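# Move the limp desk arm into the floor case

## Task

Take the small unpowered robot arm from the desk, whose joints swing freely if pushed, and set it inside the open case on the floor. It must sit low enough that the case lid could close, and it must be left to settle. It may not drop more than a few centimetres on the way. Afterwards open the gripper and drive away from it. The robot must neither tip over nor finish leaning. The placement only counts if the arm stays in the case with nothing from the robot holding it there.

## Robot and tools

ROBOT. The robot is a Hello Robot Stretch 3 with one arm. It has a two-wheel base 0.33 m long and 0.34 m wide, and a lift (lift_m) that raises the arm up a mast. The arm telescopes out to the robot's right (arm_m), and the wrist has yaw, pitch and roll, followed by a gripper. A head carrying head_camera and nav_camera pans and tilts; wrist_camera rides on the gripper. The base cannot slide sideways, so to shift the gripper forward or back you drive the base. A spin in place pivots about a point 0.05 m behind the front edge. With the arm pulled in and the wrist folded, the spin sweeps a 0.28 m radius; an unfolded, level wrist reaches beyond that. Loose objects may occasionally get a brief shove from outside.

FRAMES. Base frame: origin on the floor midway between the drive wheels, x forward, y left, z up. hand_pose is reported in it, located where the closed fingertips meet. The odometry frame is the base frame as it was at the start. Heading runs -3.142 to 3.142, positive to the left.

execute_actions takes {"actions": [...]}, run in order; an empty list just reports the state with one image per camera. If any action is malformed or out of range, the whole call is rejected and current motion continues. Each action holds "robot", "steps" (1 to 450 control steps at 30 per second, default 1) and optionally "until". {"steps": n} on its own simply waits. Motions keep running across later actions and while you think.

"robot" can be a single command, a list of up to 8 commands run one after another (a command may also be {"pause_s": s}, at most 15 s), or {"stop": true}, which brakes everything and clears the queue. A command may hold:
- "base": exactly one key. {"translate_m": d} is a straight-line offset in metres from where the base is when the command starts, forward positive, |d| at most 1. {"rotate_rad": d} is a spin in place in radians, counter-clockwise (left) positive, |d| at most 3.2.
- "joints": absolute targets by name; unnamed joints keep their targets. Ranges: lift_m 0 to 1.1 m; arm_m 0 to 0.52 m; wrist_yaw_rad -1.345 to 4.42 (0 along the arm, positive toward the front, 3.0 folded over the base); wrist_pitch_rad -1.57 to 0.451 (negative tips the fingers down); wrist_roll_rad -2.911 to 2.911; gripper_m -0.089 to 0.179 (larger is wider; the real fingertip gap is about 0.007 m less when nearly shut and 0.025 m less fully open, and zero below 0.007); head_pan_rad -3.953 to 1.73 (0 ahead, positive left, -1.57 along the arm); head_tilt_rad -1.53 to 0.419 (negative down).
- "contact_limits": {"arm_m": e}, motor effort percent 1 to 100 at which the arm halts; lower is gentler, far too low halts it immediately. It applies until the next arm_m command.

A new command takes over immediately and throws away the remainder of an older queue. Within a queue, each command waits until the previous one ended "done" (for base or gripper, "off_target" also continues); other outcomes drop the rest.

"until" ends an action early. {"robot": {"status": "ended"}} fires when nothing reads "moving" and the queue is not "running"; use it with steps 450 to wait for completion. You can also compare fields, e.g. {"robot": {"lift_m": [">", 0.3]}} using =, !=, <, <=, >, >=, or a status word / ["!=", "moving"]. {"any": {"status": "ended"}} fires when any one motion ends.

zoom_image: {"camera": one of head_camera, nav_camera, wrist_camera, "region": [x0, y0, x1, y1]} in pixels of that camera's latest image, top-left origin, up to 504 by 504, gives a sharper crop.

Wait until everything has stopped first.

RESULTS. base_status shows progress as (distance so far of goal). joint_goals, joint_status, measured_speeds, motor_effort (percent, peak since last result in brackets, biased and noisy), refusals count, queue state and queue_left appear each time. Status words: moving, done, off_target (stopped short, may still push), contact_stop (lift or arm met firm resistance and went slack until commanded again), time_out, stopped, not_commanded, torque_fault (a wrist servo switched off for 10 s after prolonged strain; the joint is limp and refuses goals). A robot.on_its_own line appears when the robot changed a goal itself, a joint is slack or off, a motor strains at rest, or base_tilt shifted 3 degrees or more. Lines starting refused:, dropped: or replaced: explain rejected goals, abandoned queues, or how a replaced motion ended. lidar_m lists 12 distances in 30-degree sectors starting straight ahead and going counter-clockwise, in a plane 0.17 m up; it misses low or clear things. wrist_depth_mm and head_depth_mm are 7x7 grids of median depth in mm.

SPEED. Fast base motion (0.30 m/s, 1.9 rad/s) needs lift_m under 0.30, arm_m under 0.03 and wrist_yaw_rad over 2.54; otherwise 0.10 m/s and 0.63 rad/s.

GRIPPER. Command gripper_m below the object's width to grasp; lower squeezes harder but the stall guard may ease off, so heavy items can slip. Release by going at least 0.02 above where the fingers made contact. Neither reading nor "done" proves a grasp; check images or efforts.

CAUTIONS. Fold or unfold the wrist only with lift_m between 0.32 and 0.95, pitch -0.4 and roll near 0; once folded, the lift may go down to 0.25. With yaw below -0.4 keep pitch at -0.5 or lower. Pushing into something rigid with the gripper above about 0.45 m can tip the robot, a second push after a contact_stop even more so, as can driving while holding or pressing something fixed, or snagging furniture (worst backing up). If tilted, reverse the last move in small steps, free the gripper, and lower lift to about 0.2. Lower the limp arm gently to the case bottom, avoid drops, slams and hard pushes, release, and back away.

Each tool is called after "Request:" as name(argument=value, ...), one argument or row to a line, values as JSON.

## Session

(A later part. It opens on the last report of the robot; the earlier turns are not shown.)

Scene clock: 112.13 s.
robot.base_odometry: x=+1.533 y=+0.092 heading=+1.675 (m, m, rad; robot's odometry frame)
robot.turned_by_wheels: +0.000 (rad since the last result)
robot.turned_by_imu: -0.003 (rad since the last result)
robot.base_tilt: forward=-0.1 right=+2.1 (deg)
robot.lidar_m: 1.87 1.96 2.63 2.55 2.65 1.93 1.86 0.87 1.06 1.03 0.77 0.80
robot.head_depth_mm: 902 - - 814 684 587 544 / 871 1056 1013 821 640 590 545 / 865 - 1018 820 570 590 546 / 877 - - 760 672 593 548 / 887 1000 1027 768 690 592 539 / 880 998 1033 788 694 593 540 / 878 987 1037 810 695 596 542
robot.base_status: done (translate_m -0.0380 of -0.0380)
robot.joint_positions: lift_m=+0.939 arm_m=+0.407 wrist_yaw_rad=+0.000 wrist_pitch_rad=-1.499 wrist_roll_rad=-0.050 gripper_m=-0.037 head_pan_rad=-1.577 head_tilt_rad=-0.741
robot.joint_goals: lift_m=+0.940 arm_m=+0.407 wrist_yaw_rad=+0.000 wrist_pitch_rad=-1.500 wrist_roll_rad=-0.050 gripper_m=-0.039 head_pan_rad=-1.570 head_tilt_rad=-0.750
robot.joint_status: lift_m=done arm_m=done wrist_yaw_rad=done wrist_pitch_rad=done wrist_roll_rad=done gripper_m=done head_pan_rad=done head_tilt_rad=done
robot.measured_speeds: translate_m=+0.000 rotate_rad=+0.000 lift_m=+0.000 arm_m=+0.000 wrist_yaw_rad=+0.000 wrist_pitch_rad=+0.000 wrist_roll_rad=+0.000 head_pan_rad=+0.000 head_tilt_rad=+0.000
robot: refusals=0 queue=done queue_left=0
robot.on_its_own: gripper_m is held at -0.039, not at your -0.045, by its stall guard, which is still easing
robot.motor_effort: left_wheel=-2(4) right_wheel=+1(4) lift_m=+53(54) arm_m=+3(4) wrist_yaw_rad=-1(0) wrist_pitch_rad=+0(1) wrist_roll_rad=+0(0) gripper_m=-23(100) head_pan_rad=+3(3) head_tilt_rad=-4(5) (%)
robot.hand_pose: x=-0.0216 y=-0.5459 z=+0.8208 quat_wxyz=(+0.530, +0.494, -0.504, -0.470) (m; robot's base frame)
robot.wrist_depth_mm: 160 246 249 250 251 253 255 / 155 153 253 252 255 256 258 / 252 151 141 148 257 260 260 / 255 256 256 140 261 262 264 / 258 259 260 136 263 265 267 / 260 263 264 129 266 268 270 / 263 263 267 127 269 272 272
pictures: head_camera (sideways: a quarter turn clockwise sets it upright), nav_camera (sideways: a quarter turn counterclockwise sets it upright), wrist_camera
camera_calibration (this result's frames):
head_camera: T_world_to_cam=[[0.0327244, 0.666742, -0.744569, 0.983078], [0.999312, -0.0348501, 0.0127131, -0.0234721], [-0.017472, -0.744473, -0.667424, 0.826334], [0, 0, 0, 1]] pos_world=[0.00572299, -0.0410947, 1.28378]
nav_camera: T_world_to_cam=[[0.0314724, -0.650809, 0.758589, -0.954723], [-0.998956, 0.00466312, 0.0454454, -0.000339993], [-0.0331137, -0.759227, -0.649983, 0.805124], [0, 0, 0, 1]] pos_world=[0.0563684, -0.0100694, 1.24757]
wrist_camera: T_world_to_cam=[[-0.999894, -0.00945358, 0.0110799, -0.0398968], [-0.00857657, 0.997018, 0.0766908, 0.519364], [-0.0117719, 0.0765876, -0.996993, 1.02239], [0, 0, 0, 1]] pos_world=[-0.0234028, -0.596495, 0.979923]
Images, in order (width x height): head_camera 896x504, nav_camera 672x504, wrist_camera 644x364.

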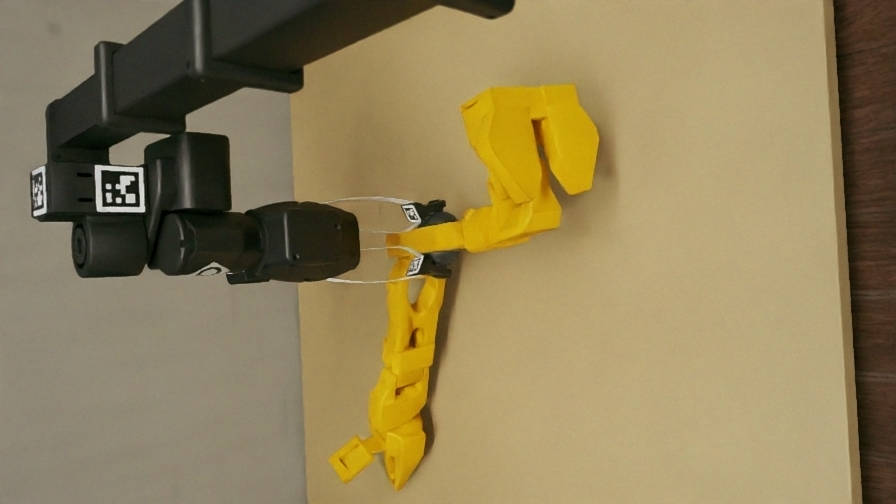

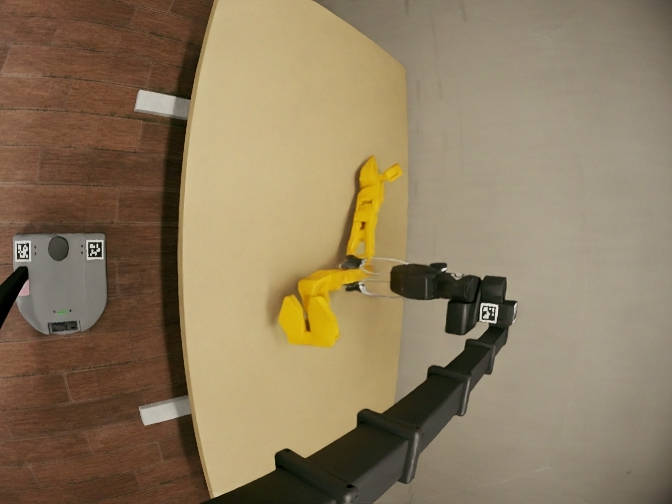

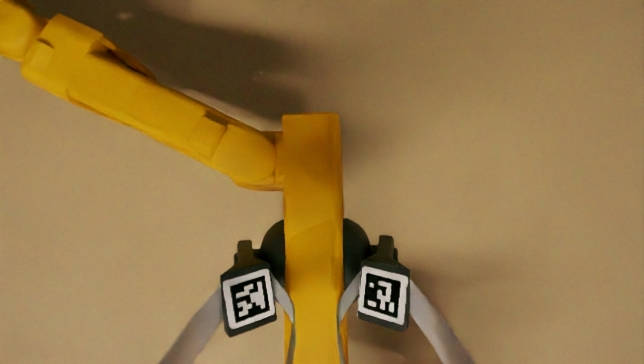

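Request:
execute_actions(
  actions=[
    {"robot":[{"joints":{"lift_m":0.96,"arm_m":0.29,"head_tilt_rad":-1.1},"base":{"rotate_rad":-1.59}},{"base":{"translate_m":-0.3}},{"base":{"translate_m":-0.95},"joints":{"lift_m":0.25}}],"steps":450,"until":{"robot":{"status":"ended"}}},
    {"steps":200,"until":{"robot":{"status":"ended"}}},
  ],
)

Request:
execute_actions(
  actions=[
    {"robot":[{"base":{"translate_m":-1.0},"joints":{"head_pan_rad":-3.4,"head_tilt_rad":-0.9}},{"base":{"translate_m":-0.45}}],"steps":450,"until":{"robot":{"status":"ended"}}},
    {"steps":200,"until":{"robot":{"status":"ended"}}},
  ],
)

Scene clock: 137.13 s.
robot.base_odometry: x=+0.288 y=-0.014 heading=+0.085 (m, m, rad; robot's odometry frame)
robot.turned_by_wheels: -1.590 (rad since the last result)
robot.turned_by_imu: -1.594 (rad since the last result)
robot.base_tilt: forward=-0.1 right=+2.0 (deg)
robot.lidar_m: 2.27 1.88 1.94 1.87 1.93 1.35 2.48 2.56 0.28 0.27 1.95 1.93
robot.head_depth_mm: 1892 1750 1560 1418 1297 1198 1134 / 1905 1767 1572 1423 1297 1214 - / 1914 1746 1572 1453 1294 - - / 1924 1754 1568 1444 1270 1220 - / 1880 1762 1580 1426 1301 1201 1116 / 1883 1772 1583 1429 1308 1199 1117 / 1889 1770 1586 1428 1306 1202 1121
robot.base_status: done (translate_m -0.9500 of -0.9500)
robot.joint_positions: lift_m=+0.250 arm_m=+0.290 wrist_yaw_rad=+0.000 wrist_pitch_rad=-1.499 wrist_roll_rad=-0.050 gripper_m=-0.025 head_pan_rad=-1.577 head_tilt_rad=-1.086
robot.joint_goals: lift_m=+0.250 arm_m=+0.290 wrist_yaw_rad=+0.000 wrist_pitch_rad=-1.500 wrist_roll_rad=-0.050 gripper_m=-0.026 head_pan_rad=-1.570 head_tilt_rad=-1.100
robot.joint_status: lift_m=done arm_m=done wrist_yaw_rad=done wrist_pitch_rad=done wrist_roll_rad=done gripper_m=done head_pan_rad=done head_tilt_rad=done
robot.measured_speeds: translate_m=+0.000 rotate_rad=+0.000 lift_m=+0.000 arm_m=+0.000 wrist_yaw_rad=+0.000 wrist_pitch_rad=+0.000 wrist_roll_rad=+0.000 head_pan_rad=+0.000 head_tilt_rad=+0.000
robot: refusals=0 queue=done queue_left=0
robot.on_its_own: gripper_m is held at -0.026, not at your -0.045, by its stall guard, which is not easing now
robot.motor_effort: left_wheel=+3(10) right_wheel=-1(6) lift_m=+33(55) arm_m=-5(5) wrist_yaw_rad=+1(1) wrist_pitch_rad=+0(0) wrist_roll_rad=+0(0) gripper_m=-20(24) head_pan_rad=+2(3) head_tilt_rad=-7(29) (%)
robot.hand_pose: x=-0.0216 y=-0.4295 z=+0.1315 quat_wxyz=(+0.530, +0.494, -0.504, -0.470) (m; robot's base frame)
robot.wrist_depth_mm: 171 277 280 281 281 285 287 / 164 160 283 283 286 288 288 / 282 282 146 151 289 290 291 / 288 287 288 142 292 293 296 / 288 290 293 138 297 297 300 / 293 294 294 130 299 302 303 / 295 297 299 129 303 303 309
pictures: head_camera (sideways: a quarter turn clockwise sets it upright), nav_camera (sideways: a quarter turn counterclockwise sets it upright), wrist_camera
camera_calibration (this result's frames):
head_camera: T_world_to_cam=[[0.0339373, 0.879404, -0.474865, 0.631669], [0.999298, -0.0373951, 0.0021651, -0.00973629], [-0.0158536, -0.474605, -0.880056, 1.1028], [0, 0, 0, 1]] pos_world=[0.0057756, -0.0324633, 1.2705]
nav_camera: T_world_to_cam=[[0.0302252, -0.869176, 0.493578, -0.609418], [-0.999046, -0.0106961, 0.0423429, 0.00371951], [-0.0315241, -0.494387, -0.86867, 1.08948], [0, 0, 0, 1]] pos_world=[0.0564805, 0.00897171, 1.24703]
wrist_camera: T_world_to_cam=[[-0.999894, -0.00947085, 0.0110811, -0.0311666], [-0.0085937, 0.997018, 0.0766907, 0.456146], [-0.0117744, 0.0765873, -0.996993, 0.326265], [0, 0, 0, 1]] pos_world=[-0.0234018, -0.480069, 0.290647]
Images, in order (width x height): head_camera 896x504, nav_camera 672x504, wrist_camera 644x364.

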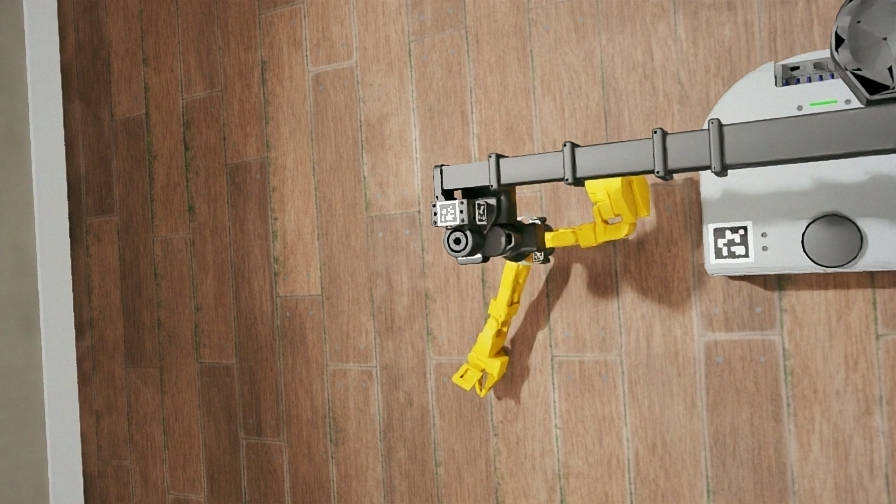

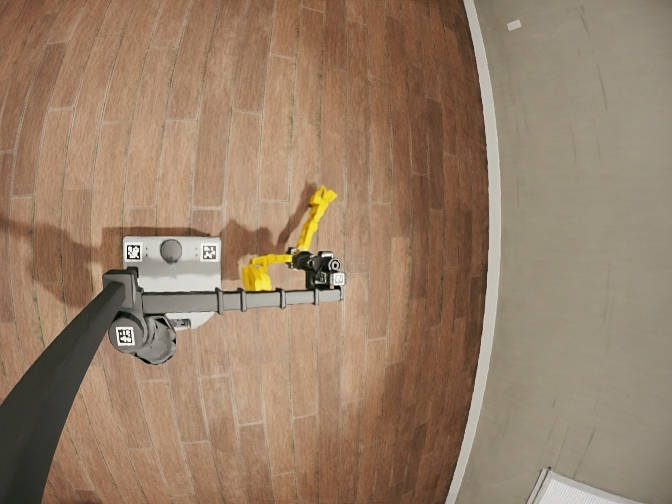

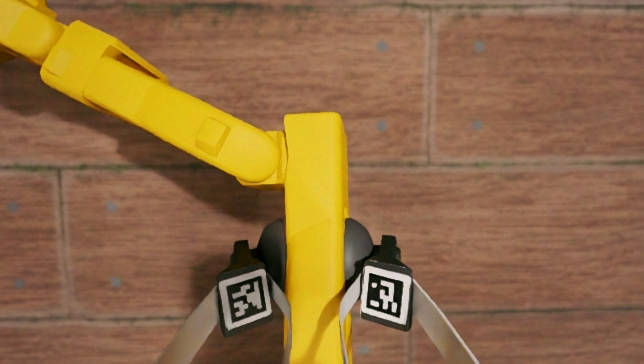

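Scene clock: 153.97 s.
robot.base_odometry: x=-1.157 y=-0.137 heading=+0.085 (m, m, rad; robot's odometry frame)
robot.turned_by_wheels: +0.000 (rad since the last result)
robot.turned_by_imu: +0.008 (rad since the last result)
robot.base_tilt: forward=-0.1 right=+2.0 (deg)
robot.lidar_m: 3.28 2.64 0.56 0.64 1.48 1.08 1.04 1.07 0.28 0.27 1.97 2.68
robot.head_depth_mm: 1105 1310 1600 1601 1411 1264 - / 1070 1255 1515 1603 1402 1252 - / 1036 1213 1447 1611 1405 1275 - / 1009 1173 1393 1581 1410 1285 - / 980 1127 1331 1568 1417 1262 1168 / 948 1095 1288 1533 1421 1259 1134 / 926 1057 1238 1487 1416 1259 1135
robot.base_status: done (translate_m -0.4500 of -0.4500)
robot.joint_positions: lift_m=+0.250 arm_m=+0.290 wrist_yaw_rad=+0.000 wrist_pitch_rad=-1.499 wrist_roll_rad=-0.050 gripper_m=-0.025 head_pan_rad=-3.393 head_tilt_rad=-0.902
robot.joint_goals: lift_m=+0.250 arm_m=+0.290 wrist_yaw_rad=+0.000 wrist_pitch_rad=-1.500 wrist_roll_rad=-0.050 gripper_m=-0.026 head_pan_rad=-3.400 head_tilt_rad=-0.900
robot.joint_status: lift_m=done arm_m=done wrist_yaw_rad=done wrist_pitch_rad=done wrist_roll_rad=done gripper_m=done head_pan_rad=done head_tilt_rad=done
robot.measured_speeds: translate_m=+0.000 rotate_rad=+0.000 lift_m=+0.000 arm_m=+0.000 wrist_yaw_rad=+0.000 wrist_pitch_rad=+0.000 wrist_roll_rad=+0.000 head_pan_rad=+0.000 head_tilt_rad=+0.000
robot: refusals=0 queue=done queue_left=0
robot.on_its_own: gripper_m is held at -0.026, not at your -0.045, by its stall guard, which is not easing now
robot.motor_effort: left_wheel=+1(4) right_wheel=-1(5) lift_m=+34(34) arm_m=-5(5) wrist_yaw_rad=-1(0) wrist_pitch_rad=-1(0) wrist_roll_rad=+0(0) gripper_m=-20(20) head_pan_rad=-2(30) head_tilt_rad=+1(18) (%)
robot.hand_pose: x=-0.0216 y=-0.4295 z=+0.1315 quat_wxyz=(+0.530, +0.494, -0.504, -0.470) (m; robot's base frame)
robot.wrist_depth_mm: 172 277 279 279 283 285 285 / 165 161 283 283 285 287 289 / 284 282 146 150 289 291 293 / 285 286 287 142 292 294 297 / 287 291 290 138 295 299 300 / 293 294 294 130 298 303 304 / 296 296 300 129 301 305 307
pictures: head_camera (sideways: a quarter turn clockwise sets it upright), nav_camera (sideways: a quarter turn counterclockwise sets it upright), wrist_camera
camera_calibration (this result's frames):
head_camera: T_world_to_cam=[[0.745989, -0.221306, -0.628111, 0.826968], [-0.278272, -0.96047, 0.00791203, -0.00942616], [-0.605033, 0.168884, -0.778083, 0.973832], [0, 0, 0, 1]] pos_world=[-0.0303313, 0.00949498, 1.27723]
nav_camera: T_world_to_cam=[[-0.748514, 0.155773, 0.644563, -0.801369], [0.240257, 0.969681, 0.0446598, -0.00686702], [-0.618064, 0.188289, -0.763246, 0.956], [0, 0, 0, 1]] pos_world=[-0.00731763, -0.0485143, 1.2465]
wrist_camera: T_world_to_cam=[[-0.999894, -0.00947111, 0.0110811, -0.0311668], [-0.00859396, 0.997018, 0.0766907, 0.456146], [-0.0117744, 0.0765873, -0.996993, 0.326265], [0, 0, 0, 1]] pos_world=[-0.0234018, -0.480069, 0.290647]
Images, in order (width x height): head_camera 896x504, nav_camera 672x504, wrist_camera 644x364.

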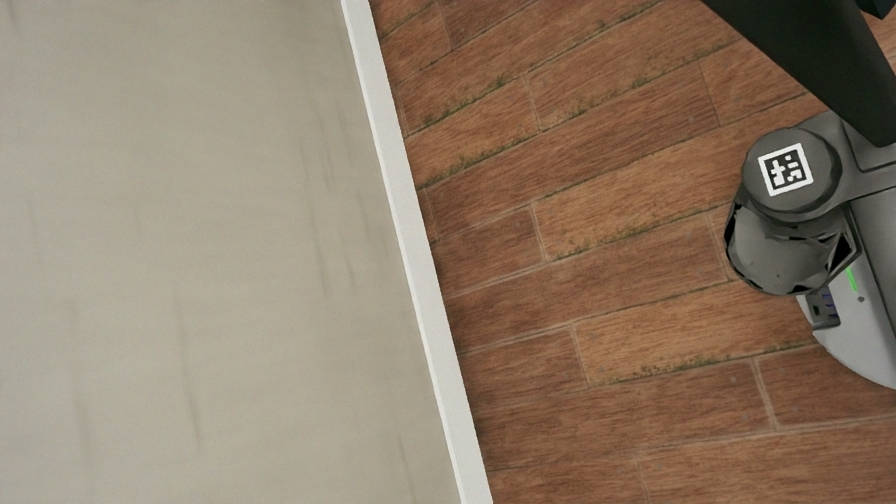

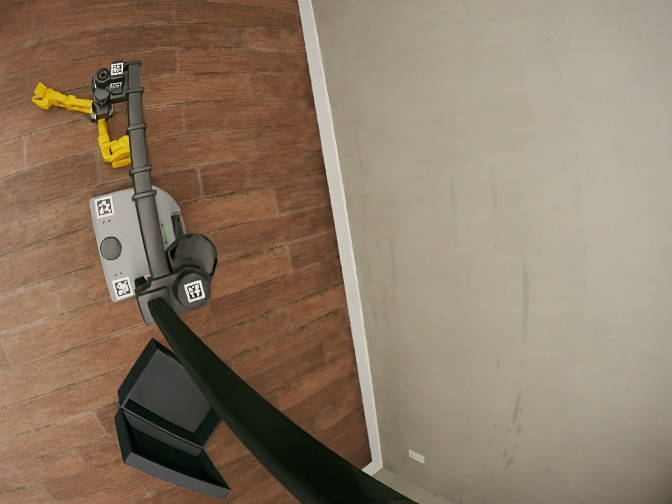

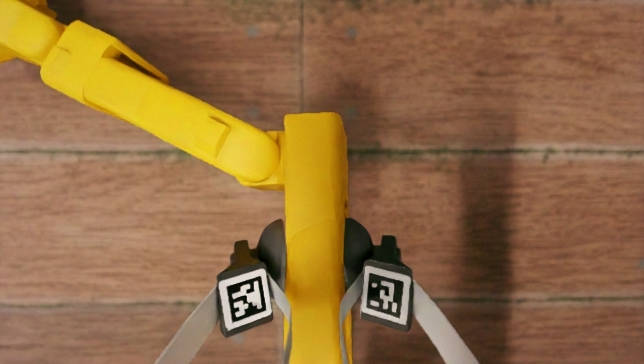

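Request:
execute_actions(
  actions=[
    {"robot":[{"base":{"translate_m":-0.44},"joints":{"head_pan_rad":-1.4,"head_tilt_rad":-1.15,"wrist_roll_rad":-0.45}},{"base":{"rotate_rad":-1.57},"joints":{"lift_m":0.2}},{"joints":{"lift_m":0.163}},{"joints":{"gripper_m":0.06}},{"base":{"translate_m":-0.016},"joints":{"arm_m":0.257}},{"joints":{"gripper_m":-0.04}}],"steps":450,"until":{"robot":{"status":"ended"}}},
  ],
)

Scene clock: 179.80 s.
robot.base_odometry: x=-1.597 y=-0.158 heading=-1.485 (m, m, rad; robot's odometry frame)
robot.turned_by_wheels: -1.570 (rad since the last result)
robot.turned_by_imu: -1.578 (rad since the last result)
robot.base_tilt: forward=-0.1 right=+2.1 (deg)
robot.lidar_m: 1.91 1.98 2.73 3.72 0.80 0.86 1.84 0.85 0.62 0.60 0.63 0.85
robot.head_depth_mm: 603 731 934 1282 1278 1188 1124 / 611 746 954 1265 1286 1215 - / 619 757 975 1255 1244 - - / 628 772 996 1303 1284 1207 - / 638 783 1015 1320 1280 1195 1118 / 645 797 1041 1355 1293 1196 1121 / 656 812 1063 1371 1291 1201 1121
robot.base_status: done (translate_m -0.0160 of -0.0160)
robot.joint_positions: lift_m=+0.163 arm_m=+0.257 wrist_yaw_rad=-0.002 wrist_pitch_rad=-1.494 wrist_roll_rad=-0.443 gripper_m=-0.039 head_pan_rad=-1.407 head_tilt_rad=-1.136
robot.joint_goals: lift_m=+0.163 arm_m=+0.257 wrist_yaw_rad=+0.000 wrist_pitch_rad=-1.500 wrist_roll_rad=-0.450 gripper_m=-0.040 head_pan_rad=-1.400 head_tilt_rad=-1.150
robot.joint_status: lift_m=done arm_m=done wrist_yaw_rad=done wrist_pitch_rad=done wrist_roll_rad=done gripper_m=done head_pan_rad=done head_tilt_rad=done
robot.measured_speeds: translate_m=+0.000 rotate_rad=+0.000 lift_m=+0.000 arm_m=+0.000 wrist_yaw_rad=+0.000 wrist_pitch_rad=+0.000 wrist_roll_rad=+0.000 head_pan_rad=+0.000 head_tilt_rad=+0.000
robot: refusals=0 queue=done queue_left=0
robot.motor_effort: left_wheel=+4(10) right_wheel=-1(6) lift_m=+31(35) arm_m=-5(4) wrist_yaw_rad=+4(4) wrist_pitch_rad=-3(5) wrist_roll_rad=-3(7) gripper_m=-24(98) head_pan_rad=+3(30) head_tilt_rad=-7(29) (%)
robot.hand_pose: x=-0.0216 y=-0.3980 z=+0.0446 quat_wxyz=(+0.620, +0.574, -0.392, -0.364) (m; robot's base frame)
robot.wrist_depth_mm: 188 128 133 195 199 203 204 / 190 194 141 136 201 205 208 / 193 196 198 135 204 207 211 / 195 197 199 131 207 209 212 / 197 198 202 129 209 213 216 / 200 201 204 128 212 215 219 / 201 205 208 131 214 217 221
pictures: head_camera (sideways: a quarter turn clockwise sets it upright), nav_camera (sideways: a quarter turn counterclockwise sets it upright), wrist_camera
camera_calibration (this result's frames):
head_camera: T_world_to_cam=[[-0.11898, 0.894618, -0.430699, 0.575073], [0.991234, 0.132118, 0.000599698, -0.00764902], [0.0574397, -0.426852, -0.902495, 1.13151], [0, 0, 0, 1]] pos_world=[0.0110109, -0.0304751, 1.26887]
nav_camera: T_world_to_cam=[[0.180642, -0.874612, 0.449915, -0.553459], [-0.982499, -0.181591, 0.0414709, 0.00475658], [0.0454296, -0.449532, -0.892108, 1.11946], [0, 0, 0, 1]] pos_world=[0.0537943, 0.0200367, 1.2475]
wrist_camera: T_world_to_cam=[[-0.92059, -0.38846, 0.0401652, -0.180249], [-0.38472, 0.919759, 0.0776798, 0.392442], [-0.0671177, 0.0560589, -0.996169, 0.227787], [0, 0, 0, 1]] pos_world=[0.000333466, -0.443741, 0.203669]
Images, in order (width x height): head_camera 896x504, nav_camera 672x504, wrist_camera 644x364.

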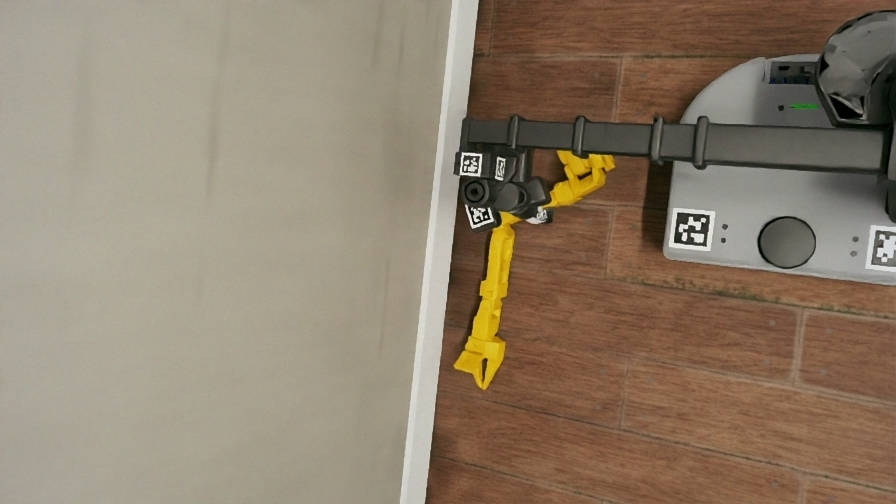

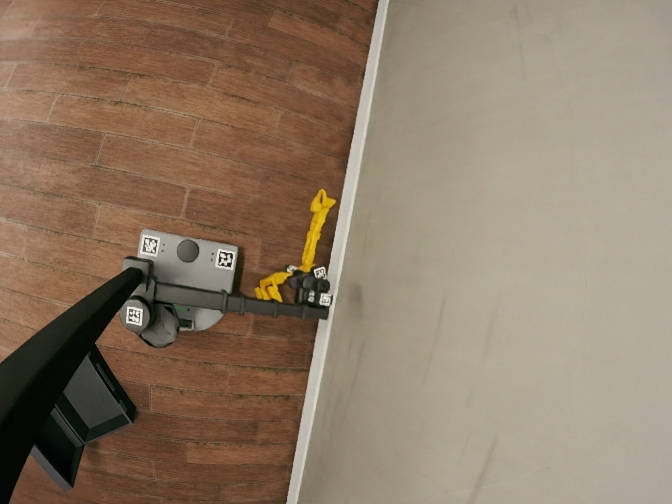

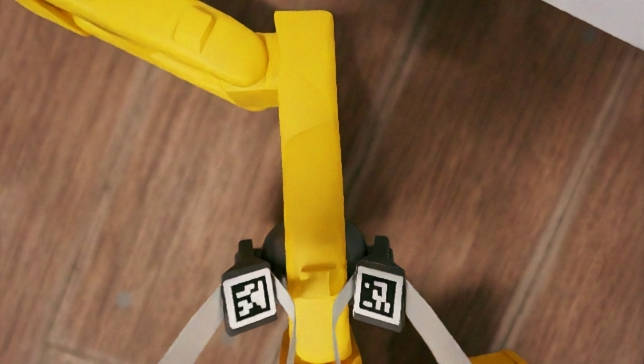

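Request:
execute_actions(
  actions=[],
)

Scene clock: 200.90 s.
robot.base_odometry: x=-1.597 y=-0.158 heading=-1.485 (m, m, rad; robot's odometry frame)
robot.turned_by_wheels: +0.000 (rad since the last result)
robot.turned_by_imu: -0.001 (rad since the last result)
robot.base_tilt: forward=-0.1 right=+2.0 (deg)
robot.lidar_m: 1.91 1.99 2.72 3.68 0.80 0.86 1.83 0.85 0.62 0.60 0.62 0.85
robot.head_depth_mm: 603 732 933 1285 1280 1194 1114 / 611 745 955 1268 1285 1210 - / 619 760 974 1257 1243 - - / 629 769 997 1307 1276 1200 - / 636 781 1015 1313 1285 1195 1112 / 645 796 1041 1355 1288 1195 1119 / 654 811 1065 1362 1288 1198 1116
robot.base_status: done (translate_m -0.0160 of -0.0160)
robot.joint_positions: lift_m=+0.163 arm_m=+0.257 wrist_yaw_rad=-0.002 wrist_pitch_rad=-1.494 wrist_roll_rad=-0.443 gripper_m=-0.030 head_pan_rad=-1.407 head_tilt_rad=-1.136
robot.joint_goals: lift_m=+0.163 arm_m=+0.257 wrist_yaw_rad=+0.000 wrist_pitch_rad=-1.500 wrist_roll_rad=-0.450 gripper_m=-0.031 head_pan_rad=-1.400 head_tilt_rad=-1.150
robot.joint_status: lift_m=done arm_m=done wrist_yaw_rad=done wrist_pitch_rad=done wrist_roll_rad=done gripper_m=done head_pan_rad=done head_tilt_rad=done
robot.measured_speeds: translate_m=+0.000 rotate_rad=+0.000 lift_m=+0.000 arm_m=+0.000 wrist_yaw_rad=+0.000 wrist_pitch_rad=+0.000 wrist_roll_rad=+0.000 head_pan_rad=+0.000 head_tilt_rad=+0.000
robot: refusals=0 queue=done queue_left=0
robot.on_its_own: gripper_m is held at -0.031, not at your -0.040, by its stall guard, which is not easing now
robot.motor_effort: left_wheel=+3(4) right_wheel=-2(1) lift_m=+31(31) arm_m=-5(5) wrist_yaw_rad=+4(3) wrist_pitch_rad=-3(3) wrist_roll_rad=-2(3) gripper_m=-20(24) head_pan_rad=+3(3) head_tilt_rad=-7(7) (%)
robot.hand_pose: x=-0.0216 y=-0.3980 z=+0.0446 quat_wxyz=(+0.620, +0.574, -0.392, -0.364) (m; robot's base frame)
robot.wrist_depth_mm: 188 128 133 195 199 203 204 / 190 193 141 136 201 205 208 / 192 196 198 135 205 207 211 / 195 197 201 131 206 210 212 / 196 200 202 128 210 213 216 / 199 202 204 128 211 215 219 / 201 204 208 132 214 218 221
pictures: head_camera (sideways: a quarter turn clockwise sets it upright), nav_camera (sideways: a quarter turn counterclockwise sets it upright), wrist_camera
camera_calibration (this result's frames):
head_camera: T_world_to_cam=[[-0.11898, 0.894618, -0.430699, 0.575073], [0.991234, 0.132118, 0.000599698, -0.00764902], [0.0574398, -0.426852, -0.902495, 1.13151], [0, 0, 0, 1]] pos_world=[0.0110109, -0.0304751, 1.26887]
nav_camera: T_world_to_cam=[[0.180642, -0.874612, 0.449915, -0.553459], [-0.982499, -0.181591, 0.0414709, 0.00475658], [0.0454296, -0.449532, -0.892108, 1.11946], [0, 0, 0, 1]] pos_world=[0.0537943, 0.0200367, 1.2475]
wrist_camera: T_world_to_cam=[[-0.920587, -0.388467, 0.0401655, -0.180252], [-0.384727, 0.919756, 0.0776798, 0.392441], [-0.0671185, 0.0560583, -0.996169, 0.227786], [0, 0, 0, 1]] pos_world=[0.000333861, -0.443741, 0.203669]
Images, in order (width x height): head_camera 896x504, nav_camera 672x504, wrist_camera 644x364.

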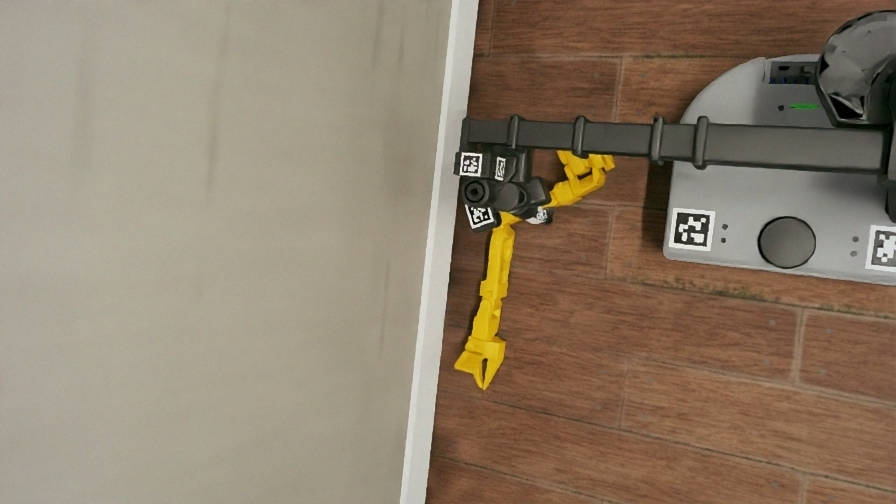

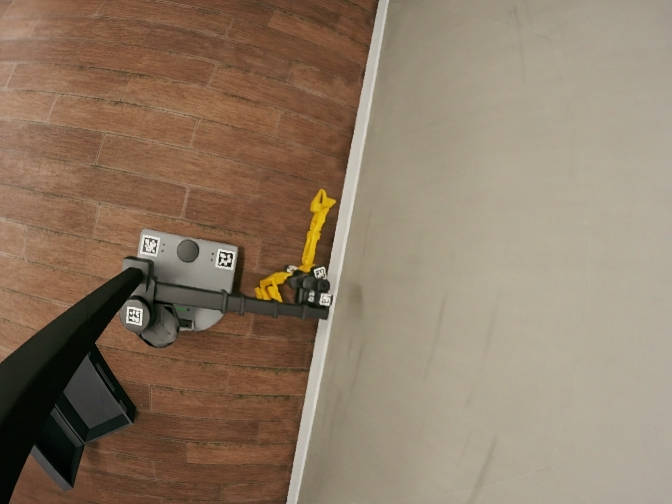

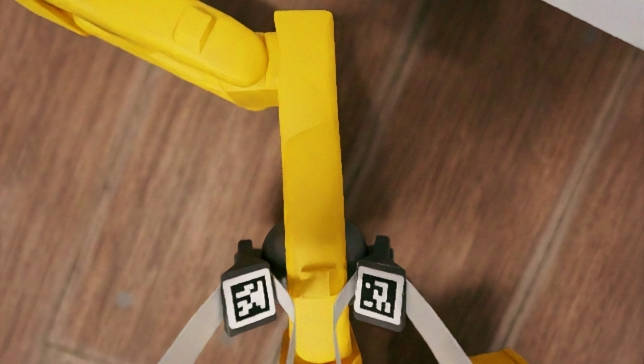

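Request:
execute_actions(
  actions=[
    {"robot":[{"joints":{"arm_m":0.30,"gripper_m":-0.05}},{"joints":{"arm_m":0.322,"wrist_roll_rad":0.0}},{"joints":{"arm_m":0.338,"wrist_roll_rad":0.6}}],"steps":450,"until":{"robot":{"status":"ended"}}},
  ],
)

Scene clock: 210.87 s.
robot.base_odometry: x=-1.597 y=-0.158 heading=-1.485 (m, m, rad; robot's odometry frame)
robot.turned_by_wheels: +0.000 (rad since the last result)
robot.turned_by_imu: -0.002 (rad since the last result)
robot.base_tilt: forward=-0.1 right=+2.1 (deg)
robot.lidar_m: 1.91 1.99 2.72 3.71 0.80 0.85 1.84 0.85 0.62 0.60 0.63 0.86
robot.head_depth_mm: 603 732 934 1275 1276 1192 1123 / 612 745 955 1294 1279 1219 - / 619 759 970 1234 1257 - - / 628 771 989 1325 1275 1208 - / 634 782 1018 1348 1284 1193 1118 / 646 797 1041 1368 1290 1192 1116 / 655 810 1065 1364 1290 1186 1119
robot.base_status: done (translate_m -0.0160 of -0.0160)
robot.joint_positions: lift_m=+0.163 arm_m=+0.338 wrist_yaw_rad=+0.006 wrist_pitch_rad=-1.510 wrist_roll_rad=+0.583 gripper_m=-0.038 head_pan_rad=-1.407 head_tilt_rad=-1.136
robot.joint_goals: lift_m=+0.163 arm_m=+0.338 wrist_yaw_rad=+0.000 wrist_pitch_rad=-1.500 wrist_roll_rad=+0.600 gripper_m=-0.037 head_pan_rad=-1.400 head_tilt_rad=-1.150
robot.joint_status: lift_m=done arm_m=done wrist_yaw_rad=done wrist_pitch_rad=done wrist_roll_rad=done gripper_m=done head_pan_rad=done head_tilt_rad=done
robot.measured_speeds: translate_m=+0.000 rotate_rad=+0.000 lift_m=+0.000 arm_m=+0.000 wrist_yaw_rad=+0.000 wrist_pitch_rad=+0.000 wrist_roll_rad=+0.000 head_pan_rad=+0.000 head_tilt_rad=+0.000
robot: refusals=0 queue=done queue_left=0
robot.on_its_own: gripper_m is held at -0.037, not at your -0.050, by its stall guard, which is still easing
robot.motor_effort: left_wheel=+5(5) right_wheel=-3(3) lift_m=+33(33) arm_m=+4(4) wrist_yaw_rad=-7(8) wrist_pitch_rad=+4(4) wrist_roll_rad=+7(9) gripper_m=-3(92) head_pan_rad=+3(2) head_tilt_rad=-7(7) (%)
robot.hand_pose: x=-0.0217 y=-0.4741 z=+0.0446 quat_wxyz=(+0.347, +0.327, -0.640, -0.602) (m; robot's base frame)
robot.wrist_depth_mm: 109 114 144 137 191 191 190 / 117 136 135 136 194 194 192 / 147 139 180 136 197 196 195 / 143 146 203 132 200 199 198 / 144 207 205 130 202 202 200 / 211 211 209 130 206 205 204 / 215 213 213 141 211 208 208
pictures: head_camera (sideways: a quarter turn clockwise sets it upright), nav_camera (sideways: a quarter turn counterclockwise sets it upright), wrist_camera
camera_calibration (this result's frames):
head_camera: T_world_to_cam=[[-0.11898, 0.894618, -0.430699, 0.575073], [0.991234, 0.132119, 0.000599706, -0.00764903], [0.0574398, -0.426852, -0.902495, 1.13151], [0, 0, 0, 1]] pos_world=[0.0110109, -0.0304751, 1.26887]
nav_camera: T_world_to_cam=[[0.180642, -0.874612, 0.449915, -0.55346], [-0.982499, -0.181591, 0.0414709, 0.00475658], [0.0454297, -0.449532, -0.892108, 1.11946], [0, 0, 0, 1]] pos_world=[0.0537943, 0.0200367, 1.2475]
wrist_camera: T_world_to_cam=[[-0.816046, 0.577448, -0.0249669, 0.253152], [0.572864, 0.813796, 0.0977889, 0.432067], [0.076786, 0.0654976, -0.994894, 0.239588], [0, 0, 0, 1]] pos_world=[-0.0593291, -0.513489, 0.202433]
Images, in order (width x height): head_camera 896x504, nav_camera 672x504, wrist_camera 644x364.

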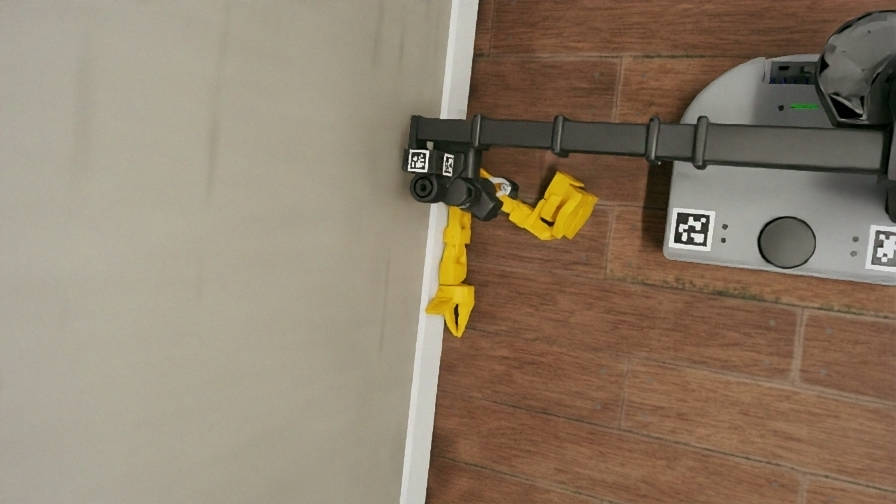

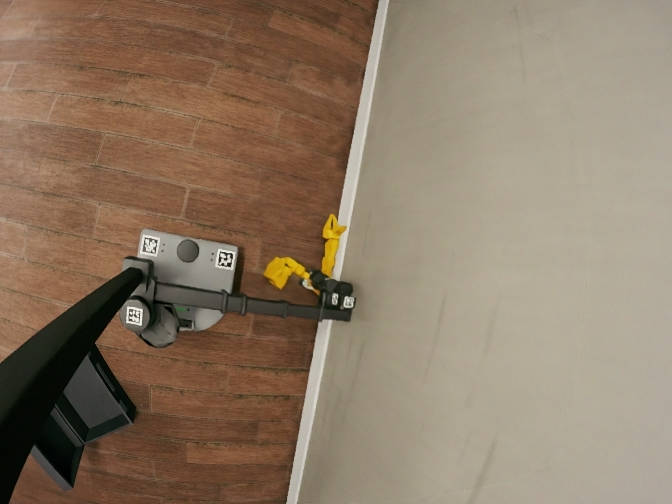

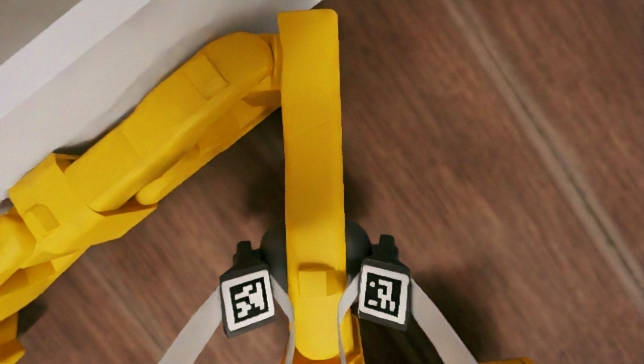

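Request:
execute_actions(
  actions=[
    {"robot":[{"joints":{"arm_m":0.354,"wrist_roll_rad":1.0,"head_tilt_rad":-1.25}}],"steps":450,"until":{"robot":{"status":"ended"}}},
  ],
)

Scene clock: 216.17 s.
robot.base_odometry: x=-1.597 y=-0.158 heading=-1.485 (m, m, rad; robot's odometry frame)
robot.turned_by_wheels: +0.000 (rad since the last result)
robot.turned_by_imu: -0.001 (rad since the last result)
robot.base_tilt: forward=-0.1 right=+2.1 (deg)
robot.lidar_m: 1.91 1.99 2.73 3.72 0.80 0.86 1.84 0.85 0.62 0.60 0.62 0.85
robot.head_depth_mm: 657 819 1090 1318 1258 1186 1117 / 666 832 1079 1336 1267 - - / 677 847 1079 1325 1267 - - / 685 870 1172 1315 1271 - 1110 / 696 879 1201 1342 1258 1187 1128 / 707 903 1234 1333 1258 1195 1130 / 717 916 1270 1347 1262 1198 1129
robot.base_status: done (translate_m -0.0160 of -0.0160)
robot.joint_positions: lift_m=+0.163 arm_m=+0.354 wrist_yaw_rad=+0.006 wrist_pitch_rad=-1.518 wrist_roll_rad=+0.984 gripper_m=-0.027 head_pan_rad=-1.407 head_tilt_rad=-1.235
robot.joint_goals: lift_m=+0.163 arm_m=+0.354 wrist_yaw_rad=+0.000 wrist_pitch_rad=-1.500 wrist_roll_rad=+1.000 gripper_m=-0.028 head_pan_rad=-1.400 head_tilt_rad=-1.250
robot.joint_status: lift_m=done arm_m=done wrist_yaw_rad=done wrist_pitch_rad=done wrist_roll_rad=done gripper_m=done head_pan_rad=done head_tilt_rad=done
robot.measured_speeds: translate_m=+0.000 rotate_rad=+0.000 lift_m=+0.000 arm_m=+0.000 wrist_yaw_rad=+0.000 wrist_pitch_rad=+0.000 wrist_roll_rad=+0.000 head_pan_rad=+0.000 head_tilt_rad=+0.000
robot: refusals=0 queue=done queue_left=0
robot.on_its_own: gripper_m is held at -0.028, not at your -0.050, by its stall guard, which is not easing now
robot.motor_effort: left_wheel=+5(5) right_wheel=-4(4) lift_m=+33(34) arm_m=+5(3) wrist_yaw_rad=-7(7) wrist_pitch_rad=+8(8) wrist_roll_rad=+7(9) gripper_m=-21(23) head_pan_rad=+3(3) head_tilt_rad=-8(19) (%)
robot.hand_pose: x=-0.0217 y=-0.4880 z=+0.0447 quat_wxyz=(+0.212, +0.201, -0.694, -0.658) (m; robot's base frame)
robot.wrist_depth_mm: 105 111 147 133 187 186 185 / 109 126 133 133 191 190 188 / 112 137 136 134 194 193 192 / 125 142 173 131 198 196 195 / 145 143 207 130 203 200 198 / 154 146 211 130 205 205 202 / 146 180 217 135 210 207 207
pictures: head_camera (sideways: a quarter turn clockwise sets it upright), nav_camera (sideways: a quarter turn counterclockwise sets it upright), wrist_camera
camera_calibration (this result's frames):
head_camera: T_world_to_cam=[[-0.12519, 0.932107, -0.339858, 0.456797], [0.991218, 0.132213, -0.00251307, -0.00359657], [0.0425912, -0.337188, -0.940473, 1.18092], [0, 0, 0, 1]] pos_world=[0.0104546, -0.0271157, 1.26586]
nav_camera: T_world_to_cam=[[0.187168, -0.914012, 0.359931, -0.436299], [-0.981847, -0.185529, 0.0394369, 0.0074058], [0.0307319, -0.360779, -0.932145, 1.17156], [0, 0, 0, 1]] pos_world=[0.0529283, 0.0252656, 1.24881]
wrist_camera: T_world_to_cam=[[-0.525682, 0.84997, -0.0347685, 0.40088], [0.842233, 0.525773, 0.119191, 0.307676], [0.119589, 0.0333735, -0.992262, 0.225702], [0, 0, 0, 1]] pos_world=[-0.0753905, -0.510036, 0.201221]
Images, in order (width x height): head_camera 896x504, nav_camera 672x504, wrist_camera 644x364.

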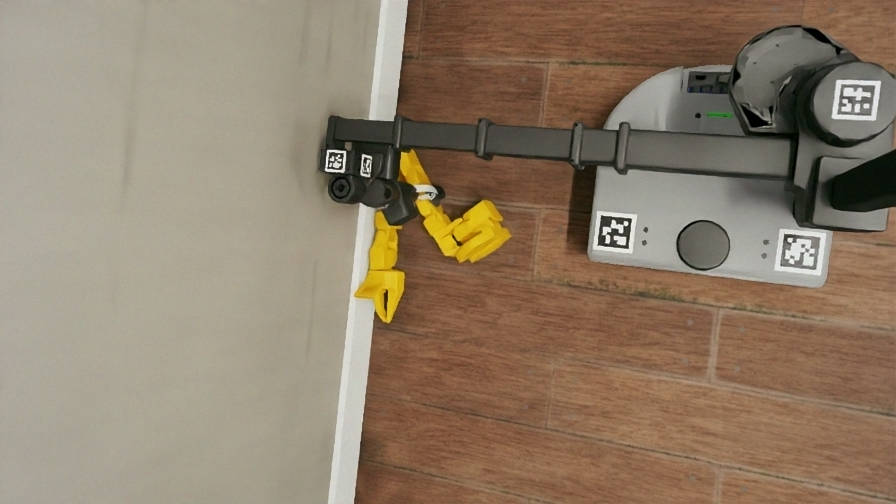

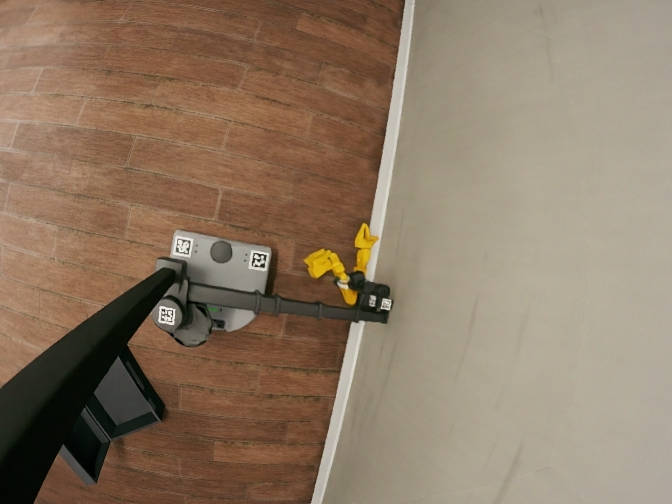

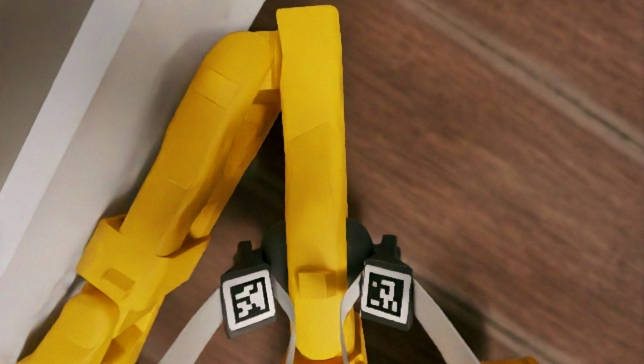

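Request:
execute_actions(
  actions=[
    {"robot":[{"joints":{"arm_m":0.364,"wrist_roll_rad":1.13}},{"joints":{"arm_m":0.30}},{"joints":{"gripper_m":-0.045}}],"steps":450,"until":{"robot":{"status":"ended"}}},
  ],
)

Request:
zoom_image(
  camera="head_camera",
  region=[330, 100, 610, 380],
)

Scene clock: 231.03 s.
robot.base_odometry: x=-1.597 y=-0.158 heading=-1.485 (m, m, rad; robot's odometry frame)
robot.turned_by_wheels: +0.000 (rad since the last result)
robot.turned_by_imu: -0.002 (rad since the last result)
robot.base_tilt: forward=-0.1 right=+2.1 (deg)
robot.lidar_m: 1.91 1.99 2.73 3.72 0.80 0.86 1.84 0.85 0.62 0.60 0.62 0.85
robot.head_depth_mm: 656 818 1089 1323 1251 1193 1115 / 667 838 1109 1337 1271 - - / 675 849 1122 1311 1271 - - / 685 867 1172 1295 1270 - 1114 / 695 881 1201 1322 1258 1182 1120 / 706 905 1241 1331 1256 1191 1126 / 720 917 1263 1336 1259 1193 1123
robot.base_status: done (translate_m -0.0160 of -0.0160)
robot.joint_positions: lift_m=+0.163 arm_m=+0.300 wrist_yaw_rad=+0.000 wrist_pitch_rad=-1.505 wrist_roll_rad=+1.130 gripper_m=-0.044 head_pan_rad=-1.407 head_tilt_rad=-1.235
robot.joint_goals: lift_m=+0.163 arm_m=+0.300 wrist_yaw_rad=+0.000 wrist_pitch_rad=-1.500 wrist_roll_rad=+1.130 gripper_m=-0.045 head_pan_rad=-1.400 head_tilt_rad=-1.250
robot.joint_status: lift_m=done arm_m=done wrist_yaw_rad=done wrist_pitch_rad=done wrist_roll_rad=done gripper_m=done head_pan_rad=done head_tilt_rad=done
robot.measured_speeds: translate_m=+0.000 rotate_rad=+0.000 lift_m=+0.000 arm_m=+0.000 wrist_yaw_rad=+0.000 wrist_pitch_rad=+0.000 wrist_roll_rad=+0.000 head_pan_rad=+0.000 head_tilt_rad=+0.000
robot: refusals=0 queue=done queue_left=0
robot.motor_effort: left_wheel=+4(5) right_wheel=-3(3) lift_m=+33(33) arm_m=-6(4) wrist_yaw_rad=+0(6) wrist_pitch_rad=+2(9) wrist_roll_rad=+0(7) gripper_m=-26(87) head_pan_rad=+3(2) head_tilt_rad=-8(8) (%)
robot.hand_pose: x=-0.0216 y=-0.4378 z=+0.0446 quat_wxyz=(+0.160, +0.149, -0.712, -0.667) (m; robot's base frame)
robot.wrist_depth_mm: 152 193 191 132 187 185 183 / 164 198 130 133 191 189 186 / 177 202 131 133 194 191 189 / 192 207 154 130 198 195 192 / 208 136 178 127 202 199 197 / 217 137 178 128 204 203 199 / 221 140 217 142 210 206 203
pictures: head_camera (sideways: a quarter turn clockwise sets it upright), nav_camera (sideways: a quarter turn counterclockwise sets it upright), wrist_camera
camera_calibration (this result's frames):
head_camera: T_world_to_cam=[[-0.125194, 0.932134, -0.339783, 0.456699], [0.991218, 0.132213, -0.0025156, -0.00359328], [0.0425788, -0.337114, -0.940501, 1.18096], [0, 0, 0, 1]] pos_world=[0.0104541, -0.0271128, 1.26586]
nav_camera: T_world_to_cam=[[0.187173, -0.91404, 0.359857, -0.436202], [-0.981847, -0.185532, 0.0394351, 0.00740816], [0.0307197, -0.360705, -0.932174, 1.1716], [0, 0, 0, 1]] pos_world=[0.0529276, 0.0252698, 1.24881]
wrist_camera: T_world_to_cam=[[-0.390348, 0.919311, -0.0499646, 0.392294], [0.911322, 0.393529, 0.120942, 0.224788], [0.130845, 0.00167542, -0.991401, 0.210231], [0, 0, 0, 1]] pos_world=[-0.0792309, -0.449453, 0.200838]
Images, in order (width x height): head_camera 896x504, nav_camera 672x504, wrist_camera 644x364.

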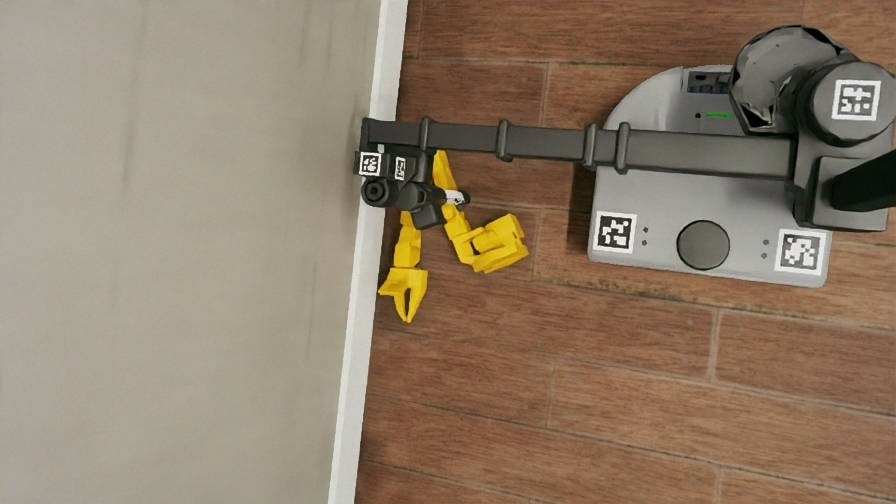

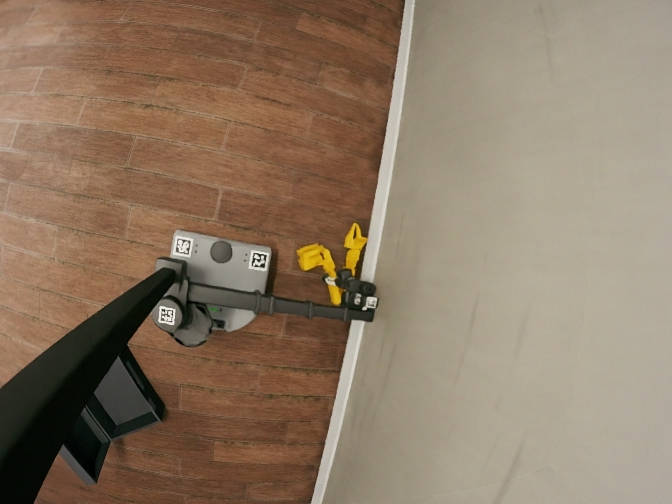

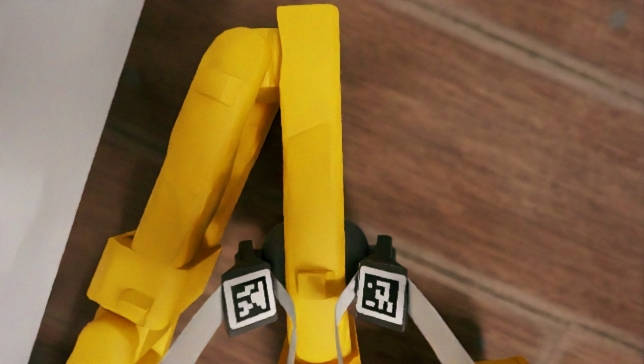

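Region (330, 100, 610, 380) of head_camera's 896x504 image, scaled by 1.800, with more detail than that image has.

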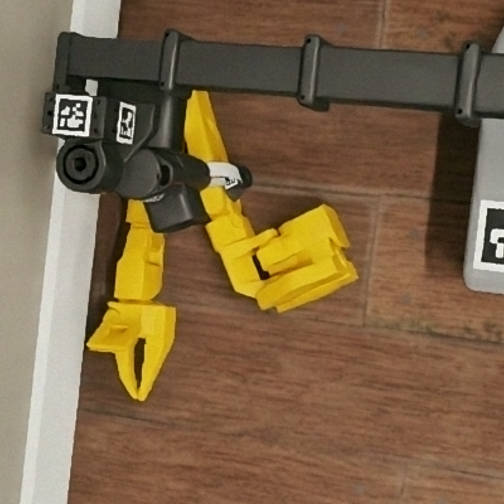

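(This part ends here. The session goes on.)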